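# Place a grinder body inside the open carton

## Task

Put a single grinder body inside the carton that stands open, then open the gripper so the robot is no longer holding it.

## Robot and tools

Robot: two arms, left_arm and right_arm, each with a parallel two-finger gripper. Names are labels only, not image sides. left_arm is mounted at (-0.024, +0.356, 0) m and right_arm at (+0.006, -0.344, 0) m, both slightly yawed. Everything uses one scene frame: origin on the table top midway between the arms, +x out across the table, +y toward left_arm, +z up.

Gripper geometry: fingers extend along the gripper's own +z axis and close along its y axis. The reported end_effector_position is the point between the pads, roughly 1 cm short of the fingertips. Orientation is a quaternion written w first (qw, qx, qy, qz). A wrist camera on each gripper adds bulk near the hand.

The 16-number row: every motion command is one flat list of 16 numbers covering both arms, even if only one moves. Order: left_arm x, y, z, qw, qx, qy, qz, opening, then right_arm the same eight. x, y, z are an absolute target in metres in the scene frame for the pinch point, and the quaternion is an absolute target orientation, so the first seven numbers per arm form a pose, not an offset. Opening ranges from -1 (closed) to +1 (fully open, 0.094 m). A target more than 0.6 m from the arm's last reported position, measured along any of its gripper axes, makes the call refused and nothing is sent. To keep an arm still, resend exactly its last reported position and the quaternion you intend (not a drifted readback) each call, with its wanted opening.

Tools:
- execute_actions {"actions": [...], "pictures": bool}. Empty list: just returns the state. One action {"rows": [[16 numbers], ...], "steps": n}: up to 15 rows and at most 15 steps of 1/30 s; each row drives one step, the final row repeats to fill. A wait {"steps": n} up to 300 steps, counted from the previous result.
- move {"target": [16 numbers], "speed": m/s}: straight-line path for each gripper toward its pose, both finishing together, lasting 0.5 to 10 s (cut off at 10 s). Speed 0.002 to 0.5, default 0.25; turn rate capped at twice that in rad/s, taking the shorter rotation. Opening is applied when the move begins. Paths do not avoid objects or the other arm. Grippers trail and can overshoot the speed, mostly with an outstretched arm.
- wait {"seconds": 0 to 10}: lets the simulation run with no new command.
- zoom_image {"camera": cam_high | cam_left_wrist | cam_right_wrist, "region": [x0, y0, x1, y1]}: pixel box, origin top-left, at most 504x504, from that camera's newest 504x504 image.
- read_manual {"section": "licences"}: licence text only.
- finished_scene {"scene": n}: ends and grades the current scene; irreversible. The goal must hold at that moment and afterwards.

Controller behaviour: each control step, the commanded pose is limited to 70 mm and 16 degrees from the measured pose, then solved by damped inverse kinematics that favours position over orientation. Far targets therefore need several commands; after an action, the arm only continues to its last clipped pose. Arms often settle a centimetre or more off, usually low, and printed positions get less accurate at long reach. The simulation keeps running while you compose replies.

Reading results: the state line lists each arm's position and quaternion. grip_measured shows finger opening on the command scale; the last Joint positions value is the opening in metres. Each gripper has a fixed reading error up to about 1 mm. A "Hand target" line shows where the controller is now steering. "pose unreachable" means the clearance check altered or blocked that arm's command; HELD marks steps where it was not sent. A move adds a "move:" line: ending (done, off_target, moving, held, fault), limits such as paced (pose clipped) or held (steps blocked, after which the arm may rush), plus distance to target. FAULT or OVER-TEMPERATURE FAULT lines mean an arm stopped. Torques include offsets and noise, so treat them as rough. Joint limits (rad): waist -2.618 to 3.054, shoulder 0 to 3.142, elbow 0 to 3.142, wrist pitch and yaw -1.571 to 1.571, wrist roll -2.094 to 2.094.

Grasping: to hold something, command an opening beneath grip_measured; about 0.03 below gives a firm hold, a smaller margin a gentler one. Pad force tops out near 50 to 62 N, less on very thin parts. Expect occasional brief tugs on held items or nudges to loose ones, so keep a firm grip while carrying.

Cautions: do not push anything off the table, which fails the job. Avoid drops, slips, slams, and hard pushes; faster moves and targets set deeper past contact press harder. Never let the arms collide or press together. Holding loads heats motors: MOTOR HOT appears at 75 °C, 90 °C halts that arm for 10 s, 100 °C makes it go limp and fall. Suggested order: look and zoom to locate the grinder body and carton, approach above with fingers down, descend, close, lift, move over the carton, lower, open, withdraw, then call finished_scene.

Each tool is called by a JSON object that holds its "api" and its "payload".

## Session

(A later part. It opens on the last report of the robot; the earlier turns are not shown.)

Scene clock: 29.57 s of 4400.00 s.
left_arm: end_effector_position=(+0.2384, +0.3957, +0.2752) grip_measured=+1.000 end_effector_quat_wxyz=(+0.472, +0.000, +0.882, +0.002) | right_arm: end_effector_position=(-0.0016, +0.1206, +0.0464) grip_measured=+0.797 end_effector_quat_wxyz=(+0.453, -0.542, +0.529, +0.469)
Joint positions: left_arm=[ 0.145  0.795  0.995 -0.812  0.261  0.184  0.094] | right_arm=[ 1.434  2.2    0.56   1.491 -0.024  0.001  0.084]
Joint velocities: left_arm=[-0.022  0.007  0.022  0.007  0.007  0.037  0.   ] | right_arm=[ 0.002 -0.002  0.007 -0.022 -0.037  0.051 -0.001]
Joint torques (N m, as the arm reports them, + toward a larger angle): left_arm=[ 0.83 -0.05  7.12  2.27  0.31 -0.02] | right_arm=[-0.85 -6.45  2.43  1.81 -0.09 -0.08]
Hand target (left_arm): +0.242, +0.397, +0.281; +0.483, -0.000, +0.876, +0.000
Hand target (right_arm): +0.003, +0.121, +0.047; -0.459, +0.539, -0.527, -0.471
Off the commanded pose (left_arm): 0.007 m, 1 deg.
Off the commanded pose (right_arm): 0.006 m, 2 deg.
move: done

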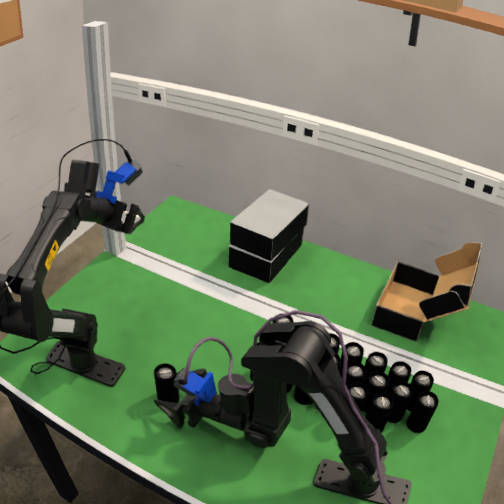

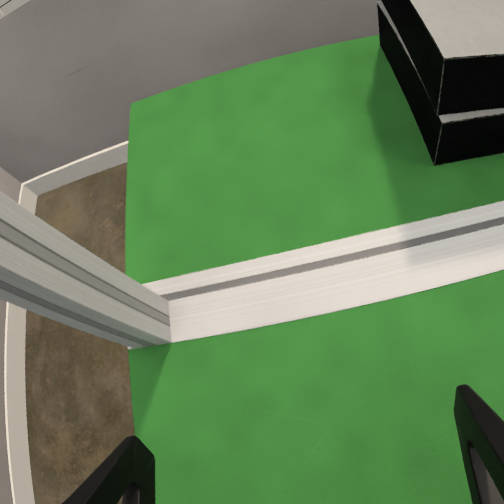

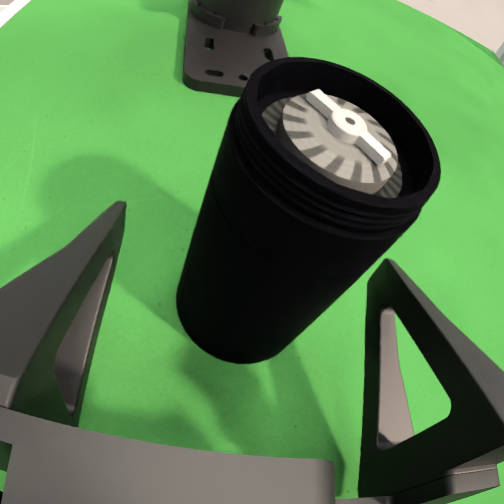

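{"api": "move", "payload": {"target": [0.242,0.397,0.281,0.483,0,0.876,0,1,0.006,0.135,0.052,0.47,-0.528,0.528,0.47,0.8], "speed": 0.1}}

{"api": "move", "payload": {"target": [0.242,0.397,0.281,0.483,0,0.876,0,1,0.006,0.135,0.052,0.47,-0.528,0.528,0.47,-0.05]}}

{"api": "move", "payload": {"target": [0.242,0.397,0.281,0.483,0,0.876,0,1,0.02,0.07,0.22,0.3,-0.64,0.64,0.3,-0.05], "speed": 0.3}}

{"api": "move", "payload": {"target": [0.242,0.397,0.281,0.483,0,0.876,0,1,0.4,-0.18,0.21,0.17,-0.1,0.98,0.02,-0.05], "speed": 0.35}}

{"api": "move", "payload": {"target": [0.242,0.397,0.281,0.483,0,0.876,0,1,0.495,-0.245,0.15,0.12,0,0.993,0,-0.05], "speed": 0.15}}

Scene clock: 33.93 s of 4400.00 s.
left_arm: end_effector_position=(+0.2382, +0.3956, +0.2749) grip_measured=+1.000 end_effector_quat_wxyz=(+0.471, +0.000, +0.882, +0.002) | right_arm: end_effector_position=(+0.0004, +0.1297, +0.0504) grip_measured=+0.797 end_effector_quat_wxyz=(+0.462, -0.535, +0.527, +0.472)
Joint positions: left_arm=[ 0.145  0.795  0.995 -0.813  0.261  0.184  0.094] | right_arm=[ 1.434  2.215  0.596  1.491 -0.013  0.001  0.084]
Joint velocities: left_arm=[-0.017 -0.002 -0.007  0.066 -0.022  0.051  0.   ] | right_arm=[-0.017  0.002  0.007 -0.037  0.022  0.022 -0.001]
Joint torques (N m, as the arm reports them, + toward a larger angle): left_arm=[ 0.74 -0.09  6.97  2.27  0.3  -0.01] | right_arm=[-0.58 -6.76  4.22  1.63  0.05 -0.04]
Hand target (left_arm): +0.242, +0.397, +0.281; +0.483, -0.000, +0.876, +0.000
Hand target (right_arm): +0.006, +0.135, +0.052; -0.470, +0.528, -0.528, -0.470
Off the commanded pose (left_arm): 0.007 m, 2 deg.
Off the commanded pose (right_arm): 0.008 m, 1 deg.
After step 90, 0.67 s passed at rest.
move: done

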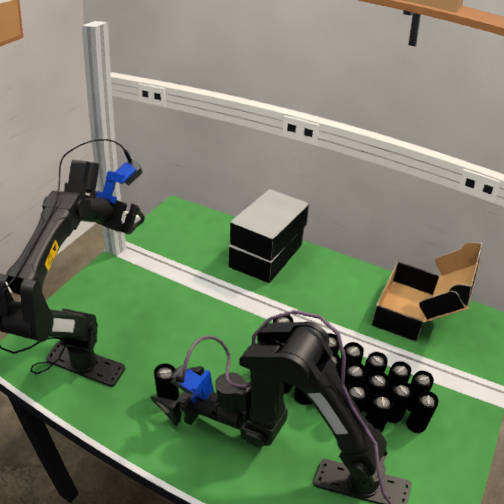

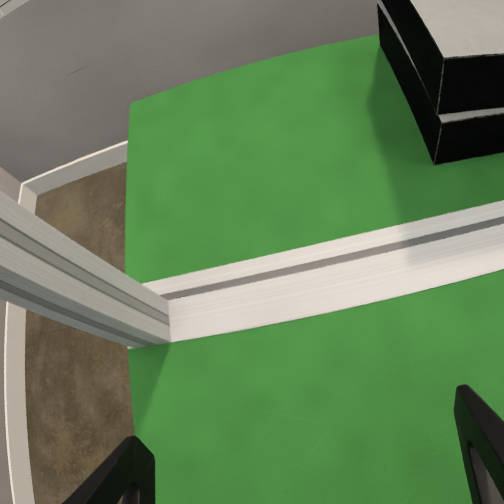

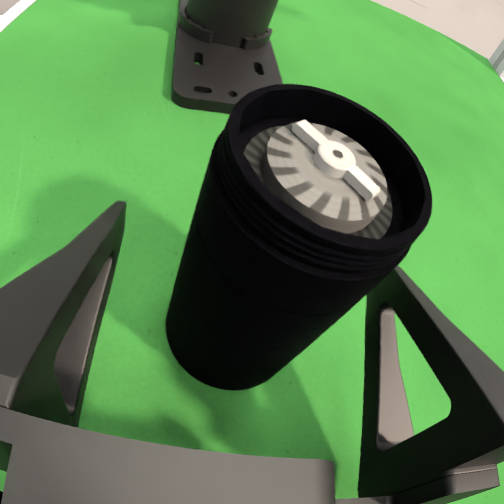

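Scene clock: 34.63 s of 4400.00 s.
left_arm: end_effector_position=(+0.2380, +0.3956, +0.2746) grip_measured=+1.000 end_effector_quat_wxyz=(+0.470, +0.000, +0.882, +0.002) | right_arm: end_effector_position=(+0.0013, +0.1297, +0.0503) grip_measured=+0.037 end_effector_quat_wxyz=(+0.463, -0.534, +0.528, +0.470)
Joint positions: left_arm=[ 0.145  0.795  0.995 -0.814  0.261  0.184  0.094] | right_arm=[ 1.433  2.215  0.596  1.491 -0.009  0.001  0.049]
Joint velocities: left_arm=[-0.017  0.002 -0.022 -0.022  0.022 -0.066  0.   ] | right_arm=[-0.002  0.007 -0.022 -0.007  0.007 -0.022  0.001]
Joint torques (N m, as the arm reports them, + toward a larger angle): left_arm=[0.75 0.12 7.12 2.31 0.26 0.03] | right_arm=[-0.5  -6.76  4.16  1.63  0.04 -0.04]
Hand target (left_arm): +0.242, +0.397, +0.281; +0.483, -0.000, +0.876, +0.000
Hand target (right_arm): +0.006, +0.135, +0.052; -0.470, +0.528, -0.528, -0.470
Off the commanded pose (left_arm): 0.008 m, 2 deg.
Off the commanded pose (right_arm): 0.007 m, 1 deg.
move: done

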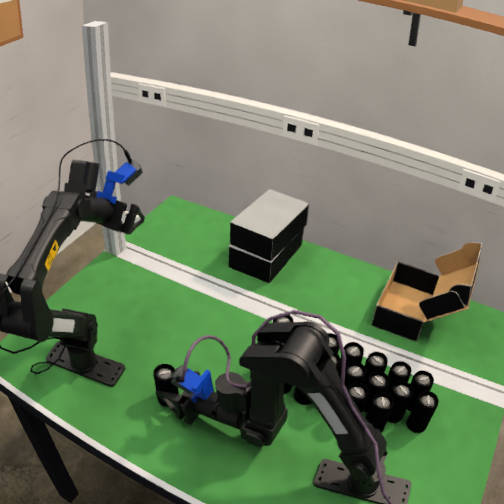

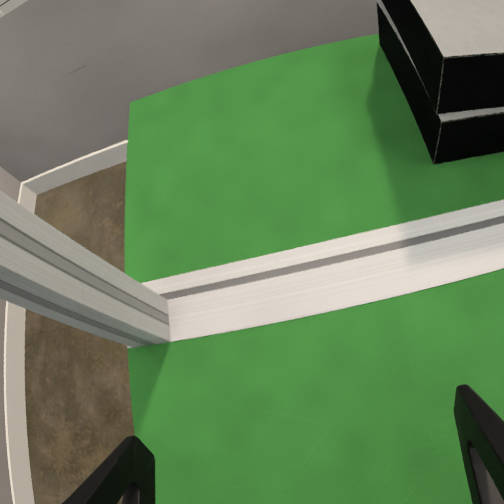

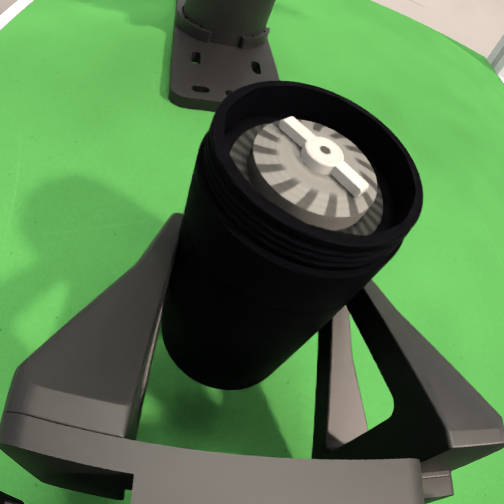

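Scene clock: 36.43 s of 4400.00 s.
left_arm: end_effector_position=(+0.2378, +0.3955, +0.2743) grip_measured=+1.000 end_effector_quat_wxyz=(+0.470, +0.000, +0.883, +0.002) | right_arm: end_effector_position=(+0.0165, +0.0526, +0.1886) grip_measured=+0.037 end_effector_quat_wxyz=(+0.268, -0.649, +0.659, +0.269)
Joint positions: left_arm=[ 0.145  0.795  0.995 -0.816  0.261  0.184  0.094] | right_arm=[ 1.389  1.379  1.089 -0.501 -0.024 -0.015  0.049]
Joint velocities: left_arm=[ 0.007  0.002 -0.002  0.051  0.066  0.037  0.   ] | right_arm=[-0.002  0.007 -0.007 -0.037  0.066  0.051 -0.001]
Joint torques (N m, as the arm reports them, + toward a larger angle): left_arm=[ 0.92 -0.07  7.05  2.33  0.28 -0.03] | right_arm=[-0.74 -5.44  9.75  1.7  -0.12 -0.11]
Hand target (left_arm): +0.242, +0.397, +0.281; +0.483, -0.000, +0.876, +0.000
Hand target (right_arm): +0.020, +0.065, +0.219; -0.301, +0.636, -0.644, -0.300
Off the commanded pose (left_arm): 0.008 m, 2 deg.
Off the commanded pose (right_arm): 0.036 m, 6 deg.
move: off_target (right_arm)

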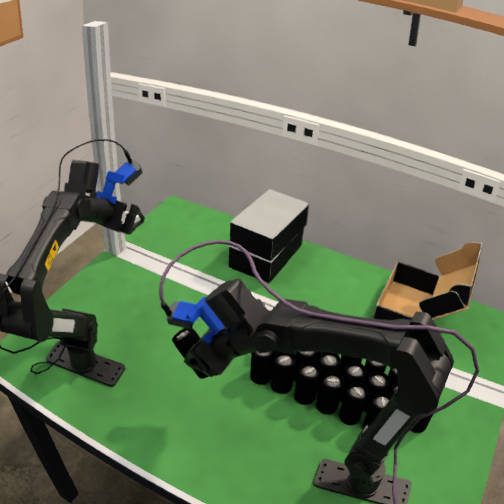

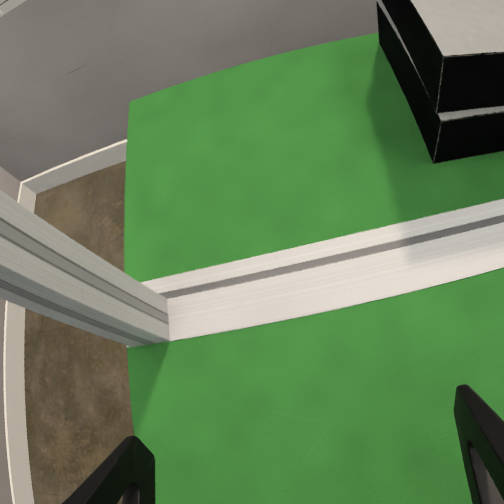

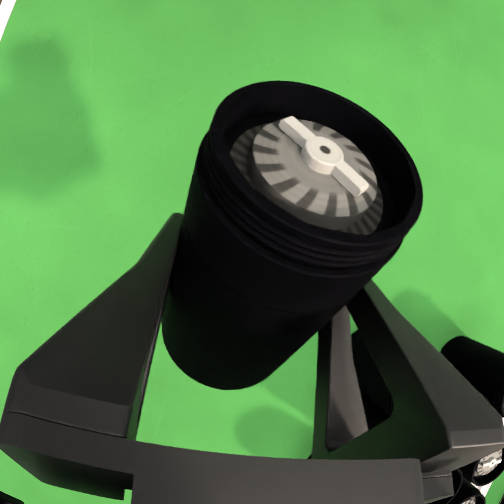

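Scene clock: 39.17 s of 4400.00 s.
left_arm: end_effector_position=(+0.2374, +0.3954, +0.2738) grip_measured=+1.000 end_effector_quat_wxyz=(+0.469, -0.000, +0.883, +0.001) | right_arm: end_effector_position=(+0.3866, -0.1773, +0.1922) grip_measured=+0.037 end_effector_quat_wxyz=(+0.137, -0.102, +0.985, +0.023)
Joint positions: left_arm=[ 0.145  0.795  0.995 -0.819  0.261  0.184  0.094] | right_arm=[ 0.286  1.892  1.9   -1.303  0.044  0.216  0.049]
Joint velocities: left_arm=[-0.007 -0.002 -0.027 -0.037  0.051 -0.022  0.   ] | right_arm=[ 0.017 -0.007 -0.012  0.051 -0.022 -0.022  0.001]
Joint torques (N m, as the arm reports them, + toward a larger angle): left_arm=[ 0.74 -0.07  6.97  2.26  0.3  -0.03] | right_arm=[ 0.09 -9.1   8.91  0.81  0.11  0.06]
Hand target (left_arm): +0.242, +0.397, +0.281; +0.483, -0.000, +0.876, +0.000
Hand target (right_arm): +0.396, -0.175, +0.213; +0.173, -0.094, +0.980, +0.031
Off the commanded pose (left_arm): 0.009 m, 2 deg.
Off the commanded pose (right_arm): 0.022 m, 4 deg.
move: off_target (right_arm)

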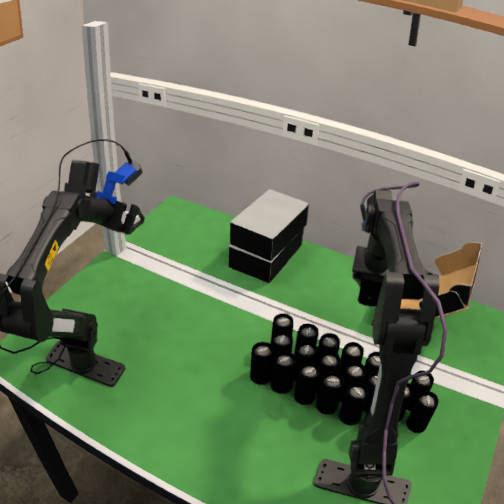

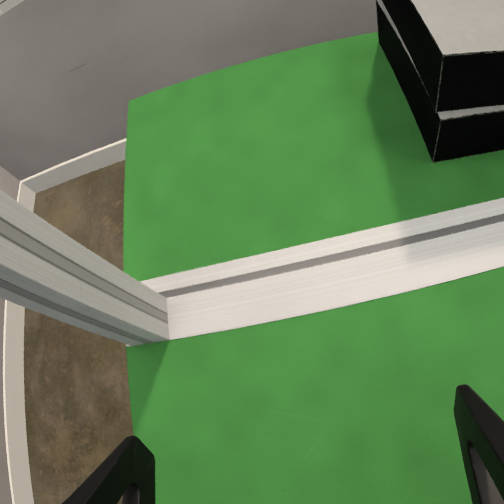

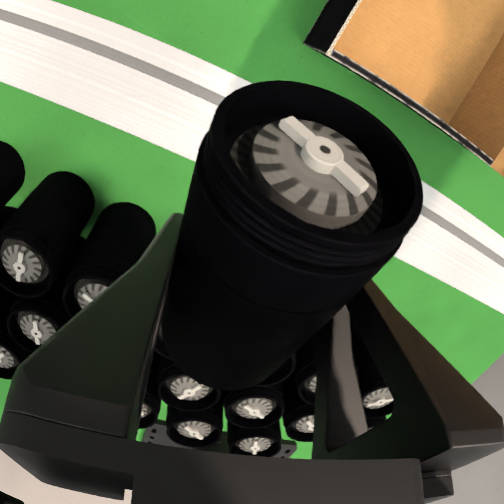

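Scene clock: 40.67 s of 4400.00 s.
left_arm: end_effector_position=(+0.2373, +0.3953, +0.2736) grip_measured=+1.000 end_effector_quat_wxyz=(+0.468, -0.000, +0.884, +0.001) | right_arm: end_effector_position=(+0.4868, -0.2436, +0.1287) grip_measured=+0.037 end_effector_quat_wxyz=(+0.087, -0.001, +0.996, -0.003)
Joint positions: left_arm=[ 0.145  0.795  0.995 -0.82   0.261  0.184  0.094] | right_arm=[ 0.077  2.357  2.39  -1.435  0.043  0.213  0.049]
Joint velocities: left_arm=[ 0.007 -0.002 -0.002 -0.007 -0.081  0.022  0.   ] | right_arm=[ 0.002 -0.002  0.012 -0.037 -0.022  0.007 -0.   ]
Joint torques (N m, as the arm reports them, + toward a larger angle): left_arm=[ 0.75 -0.06  6.9   2.37  0.32 -0.01] | right_arm=[  0.03 -12.63   8.57   0.58   0.08  -0.04]
Hand target (left_arm): +0.242, +0.397, +0.281; +0.483, -0.000, +0.876, +0.000
Hand target (right_arm): +0.495, -0.244, +0.151; +0.121, +0.001, +0.993, +0.001
Off the commanded pose (left_arm): 0.009 m, 2 deg.
Off the commanded pose (right_arm): 0.023 m, 4 deg.
move: off_target (right_arm)

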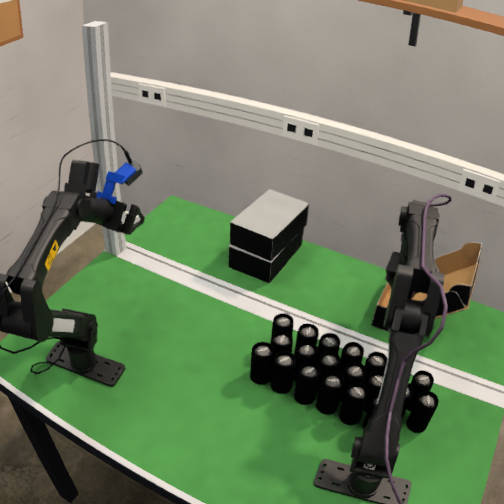

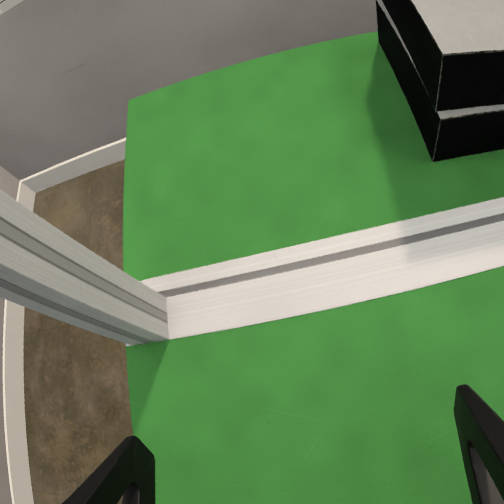

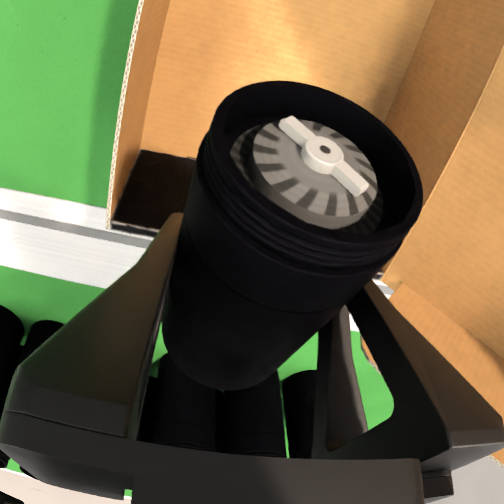

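{"api": "move", "payload": {"target": [0.242,0.397,0.281,0.483,0,0.876,0,1,0.52,-0.244,0.08,0.07,0.03,0.997,0,-0.05], "speed": 0.08}}

{"api": "move", "payload": {"target": [0.242,0.397,0.281,0.483,0,0.876,0,1,0.5,-0.244,0.05,0.0,0.03,1,0,-0.05], "speed": 0.04}}

Scene clock: 43.93 s of 4400.00 s.
left_arm: end_effector_position=(+0.2372, +0.3953, +0.2734) grip_measured=+1.000 end_effector_quat_wxyz=(+0.468, -0.000, +0.884, +0.001) | right_arm: end_effector_position=(+0.5107, -0.2423, +0.0569) grip_measured=+0.037 end_effector_quat_wxyz=(+0.039, +0.021, +0.999, -0.009)
Joint positions: left_arm=[ 0.145  0.795  0.995 -0.82   0.261  0.184  0.094] | right_arm=[ 0.066  2.649  2.655 -1.504  0.035  0.248  0.049]
Joint velocities: left_arm=[ 0.002 -0.002 -0.012  0.007 -0.007  0.022  0.   ] | right_arm=[ 0.002  0.002 -0.012 -0.022  0.007 -0.022 -0.001]
Joint torques (N m, as the arm reports them, + toward a larger angle): left_arm=[ 0.75 -0.11  7.09  2.34  0.27  0.  ] | right_arm=[ -0.52 -14.23   8.4    0.33  -0.02   0.08]
Hand target (left_arm): +0.242, +0.397, +0.281; +0.483, -0.000, +0.876, +0.000
Hand target (right_arm): +0.520, -0.244, +0.081; +0.071, +0.030, +0.997, +0.000
Off the commanded pose (left_arm): 0.009 m, 2 deg.
Off the commanded pose (right_arm): 0.025 m, 4 deg.
move: off_target (right_arm)

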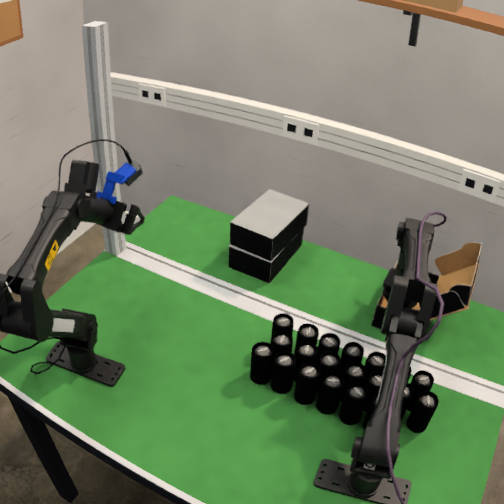

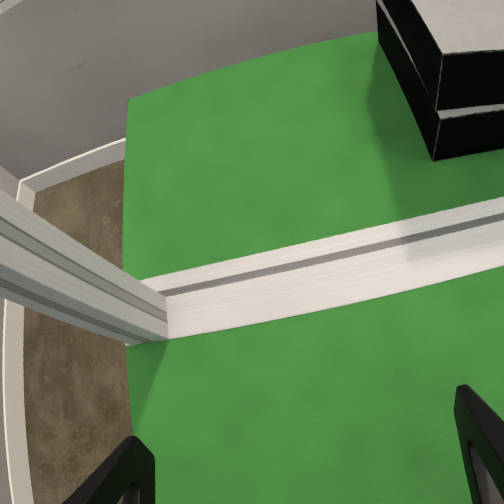

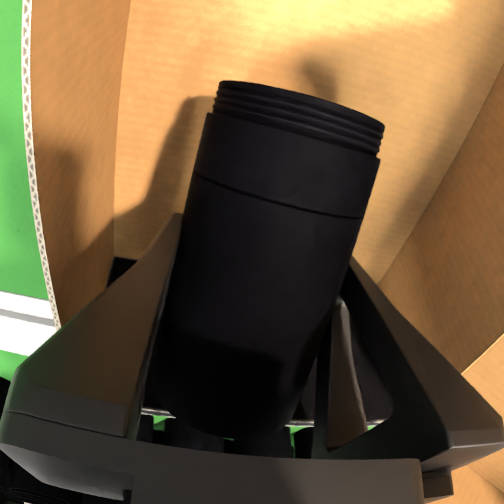

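Scene clock: 45.20 s of 4400.00 s.
left_arm: end_effector_position=(+0.2370, +0.3952, +0.2732) grip_measured=+1.000 end_effector_quat_wxyz=(+0.467, -0.000, +0.884, +0.001) | right_arm: end_effector_position=(+0.5096, -0.2425, +0.0538) grip_measured=+0.037 end_effector_quat_wxyz=(+0.030, +0.023, +0.999, -0.005)
Joint positions: left_arm=[ 0.145  0.795  0.995 -0.822  0.261  0.184  0.094] | right_arm=[ 0.062  2.679  2.701 -1.536  0.024  0.249  0.049]
Joint velocities: left_arm=[ 0.002 -0.007 -0.007 -0.037 -0.022  0.066  0.   ] | right_arm=[ 0.017 -0.002 -0.017  0.007 -0.037 -0.037 -0.   ]
Joint torques (N m, as the arm reports them, + toward a larger angle): left_arm=[ 0.8   0.02  6.91  2.37  0.3  -0.02] | right_arm=[ -0.54 -11.47   6.87  -0.13  -0.19   0.08]
Hand target (left_arm): +0.242, +0.397, +0.281; +0.483, -0.000, +0.876, +0.000
Hand target (right_arm): +0.500, -0.244, +0.050; +0.006, +0.030, +1.000, +0.001
Off the commanded pose (left_arm): 0.009 m, 2 deg.
Off the commanded pose (right_arm): 0.010 m, 4 deg.
joint sent to its limit (right arm) — the command would take joint 4 (wrist pitch) past its lower limit, so that joint was sent only as far as its limit.
move: off_target (right_arm)

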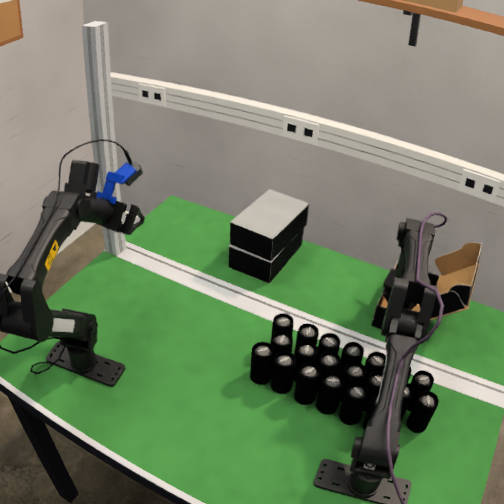

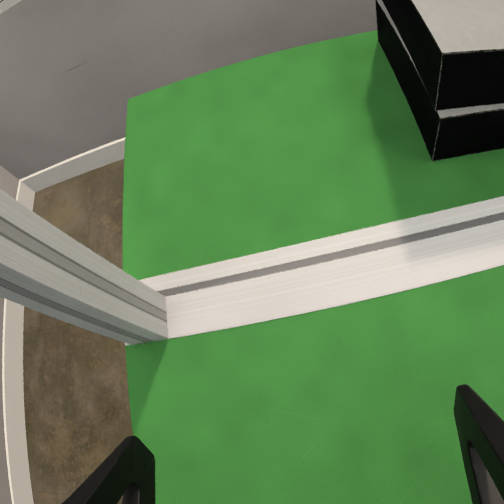

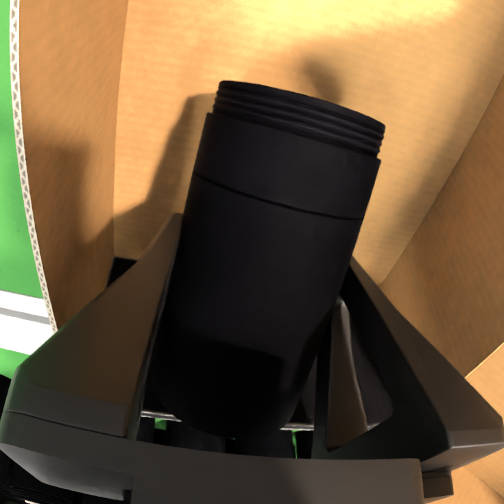

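{"api": "move", "payload": {"target": [0.242,0.397,0.281,0.483,0,0.876,0,1,0.535,-0.244,0.07,0.22,0.03,0.975,0,-0.05], "speed": 0.08}}

{"api": "move", "payload": {"target": [0.242,0.397,0.281,0.483,0,0.876,0,1,0.535,-0.244,0.05,0.22,0.03,0.975,0,-0.05], "speed": 0.04}}

Scene clock: 50.50 s of 4400.00 s.
left_arm: end_effector_position=(+0.2368, +0.3952, +0.2728) grip_measured=+1.000 end_effector_quat_wxyz=(+0.467, -0.001, +0.884, +0.001) | right_arm: end_effector_position=(+0.5211, -0.2482, +0.0422) grip_measured=+0.037 end_effector_quat_wxyz=(+0.176, +0.027, +0.984, -0.001)
Joint positions: left_arm=[ 0.145  0.795  0.995 -0.823  0.261  0.184  0.094] | right_arm=[ 0.067  2.279  1.866 -0.813  0.083  0.249  0.049]
Joint velocities: left_arm=[ 0.012 -0.012 -0.007  0.007  0.066  0.007  0.   ] | right_arm=[-0.002 -0.012 -0.007  0.022  0.051 -0.022  0.001]
Joint torques (N m, as the arm reports them, + toward a larger angle): left_arm=[ 0.71  0.03  6.94  2.38  0.32 -0.03] | right_arm=[  0.63 -13.89   6.09   1.09   0.19   0.  ]
Hand target (left_arm): +0.242, +0.397, +0.281; +0.483, -0.000, +0.876, +0.000
Hand target (right_arm): +0.533, -0.244, +0.068; +0.219, +0.028, +0.975, +0.003
Off the commanded pose (left_arm): 0.010 m, 2 deg.
Off the commanded pose (right_arm): 0.031 m, 5 deg.
move: off_target (right_arm)

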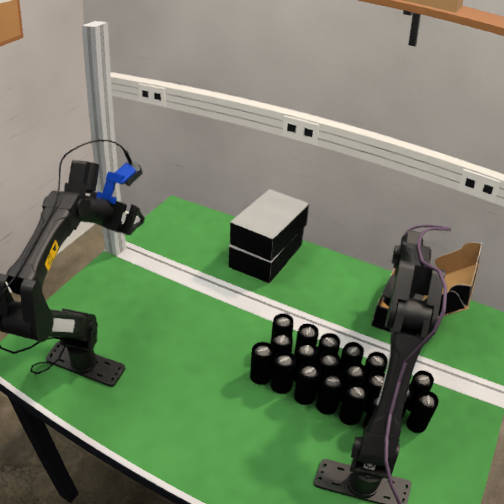

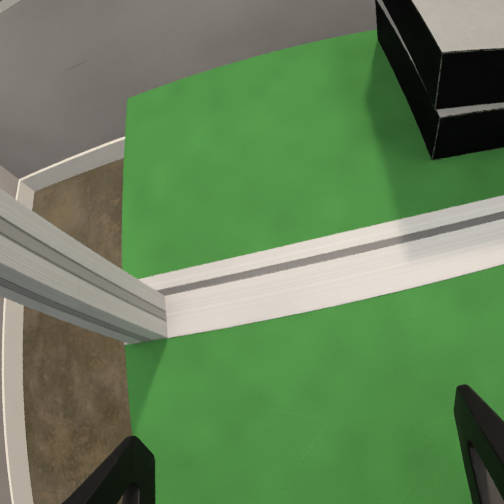

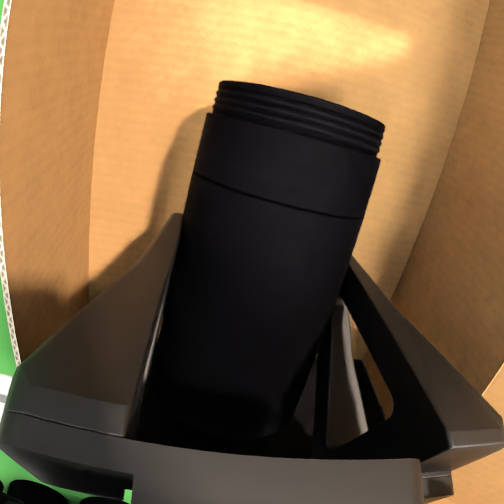

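Scene clock: 51.87 s of 4400.00 s.
left_arm: end_effector_position=(+0.2367, +0.3951, +0.2727) grip_measured=+1.000 end_effector_quat_wxyz=(+0.466, -0.001, +0.885, +0.000) | right_arm: end_effector_position=(+0.5302, -0.2484, +0.0390) grip_measured=+0.037 end_effector_quat_wxyz=(+0.199, +0.029, +0.980, -0.001)
Joint positions: left_arm=[ 0.145  0.795  0.995 -0.824  0.261  0.184  0.094] | right_arm=[ 0.067  2.279  1.836 -0.738  0.095  0.249  0.049]
Joint velocities: left_arm=[-0.007  0.007 -0.022 -0.007  0.007 -0.037  0.   ] | right_arm=[ 0.002 -0.017 -0.002 -0.007 -0.037  0.007  0.   ]
Joint torques (N m, as the arm reports them, + toward a larger angle): left_arm=[ 0.81 -0.13  7.27  2.43  0.29  0.  ] | right_arm=[  0.72 -12.63   5.14   1.04   0.13   0.04]
Hand target (left_arm): +0.242, +0.397, +0.281; +0.483, -0.000, +0.876, +0.000
Hand target (right_arm): +0.535, -0.244, +0.050; +0.220, +0.029, +0.975, +0.001
Off the commanded pose (left_arm): 0.010 m, 2 deg.
Off the commanded pose (right_arm): 0.013 m, 2 deg.
move: off_target (right_arm)

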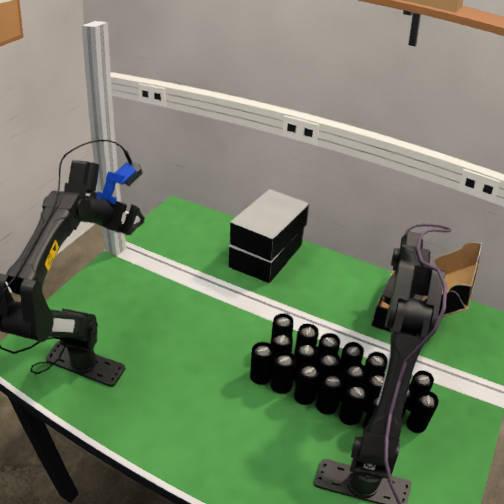

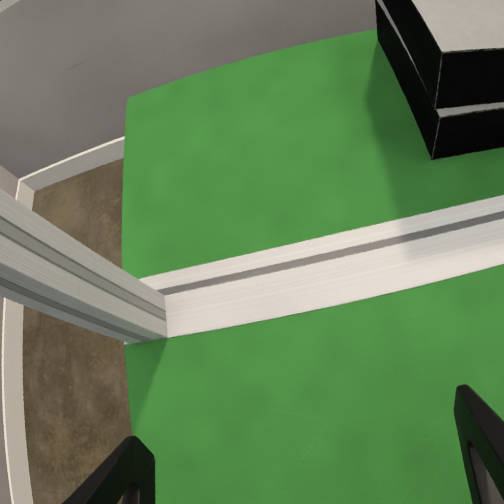

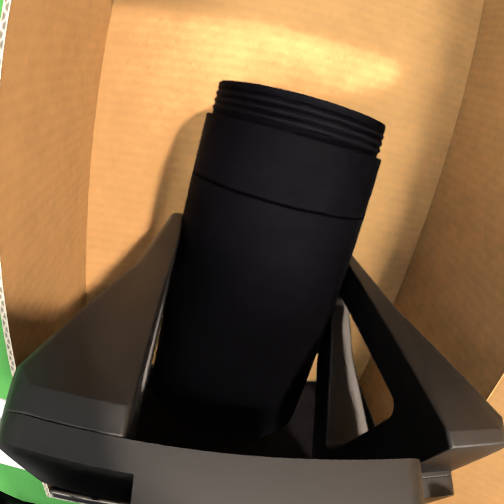

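{"api": "move", "payload": {"target": [0.242,0.397,0.281,0.483,0,0.876,0,1,0.535,-0.244,0.05,0.22,0.03,0.975,0,0.28]}}

{"api": "move", "payload": {"target": [0.242,0.397,0.281,0.483,0,0.876,0,1,0.51,-0.24,0.16,0.22,0.03,0.975,0,0.28]}}

Scene clock: 54.13 s of 4400.00 s.
left_arm: end_effector_position=(+0.2367, +0.3951, +0.2727) grip_measured=+1.000 end_effector_quat_wxyz=(+0.466, -0.001, +0.885, +0.000) | right_arm: end_effector_position=(+0.5314, -0.2482, +0.0393) grip_measured=+0.278 end_effector_quat_wxyz=(+0.201, +0.029, +0.979, -0.001)
Joint positions: left_arm=[ 0.145  0.795  0.995 -0.824  0.261  0.184  0.094] | right_arm=[ 0.067  2.279  1.835 -0.732  0.095  0.249  0.06 ]
Joint velocities: left_arm=[-0.002 -0.017  0.017 -0.051  0.007 -0.022  0.   ] | right_arm=[-0.002 -0.002 -0.002 -0.037  0.007  0.037 -0.001]
Joint torques (N m, as the arm reports them, + toward a larger angle): left_arm=[ 0.82 -0.24  7.16  2.39  0.34 -0.04] | right_arm=[  0.72 -12.62   5.15   1.02   0.14   0.05]
Hand target (left_arm): +0.242, +0.397, +0.281; +0.483, -0.000, +0.876, +0.000
Hand target (right_arm): +0.535, -0.244, +0.050; +0.220, +0.030, +0.975, +0.000
Off the commanded pose (left_arm): 0.010 m, 2 deg.
Off the commanded pose (right_arm): 0.012 m, 2 deg.
move: off_target (right_arm)

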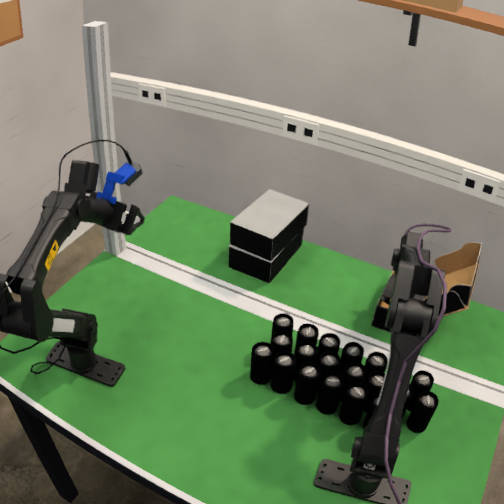

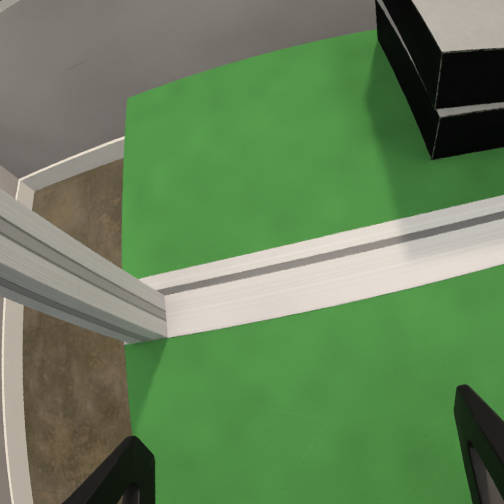

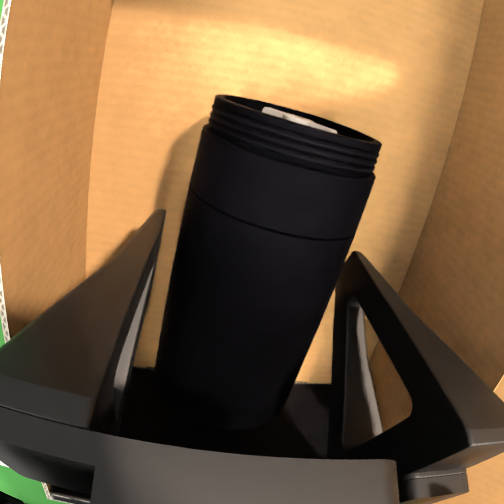

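Scene clock: 55.40 s of 4400.00 s.
left_arm: end_effector_position=(+0.2367, +0.3951, +0.2727) grip_measured=+1.000 end_effector_quat_wxyz=(+0.466, -0.001, +0.885, +0.001) | right_arm: end_effector_position=(+0.5073, -0.2436, +0.1518) grip_measured=+0.278 end_effector_quat_wxyz=(+0.210, +0.027, +0.977, +0.000)
Joint positions: left_arm=[ 0.145  0.795  0.995 -0.824  0.261  0.184  0.094] | right_arm=[ 0.089  2.143  2.055 -1.071  0.104  0.265  0.06 ]
Joint velocities: left_arm=[ 0.012 -0.017  0.002 -0.066  0.007 -0.022  0.   ] | right_arm=[-0.012 -0.002 -0.002  0.022  0.022 -0.022 -0.001]
Joint torques (N m, as the arm reports them, + toward a larger angle): left_arm=[ 0.75  0.07  6.88  2.39  0.28 -0.03] | right_arm=[  0.66 -10.4    7.59   0.81   0.14   0.07]
Hand target (left_arm): +0.242, +0.397, +0.281; +0.483, -0.000, +0.876, +0.000
Hand target (right_arm): +0.510, -0.240, +0.159; +0.220, +0.030, +0.975, +0.000
Off the commanded pose (left_arm): 0.010 m, 2 deg.
Off the commanded pose (right_arm): 0.009 m, 1 deg.
move: done

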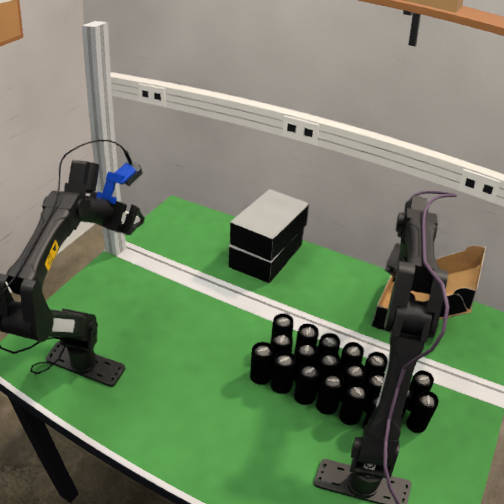

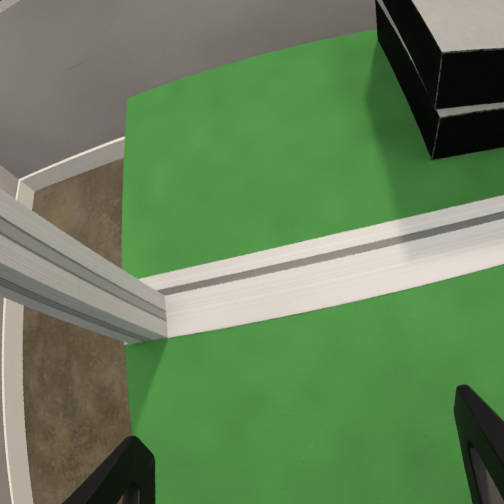

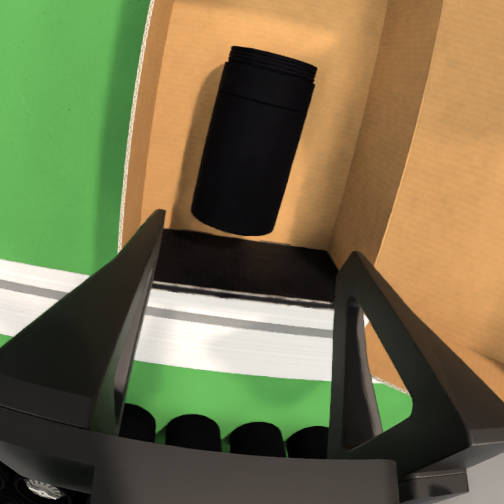

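{"api": "finished_scene", "payload": {"scene": 2}}

The scene is finished: the task was done.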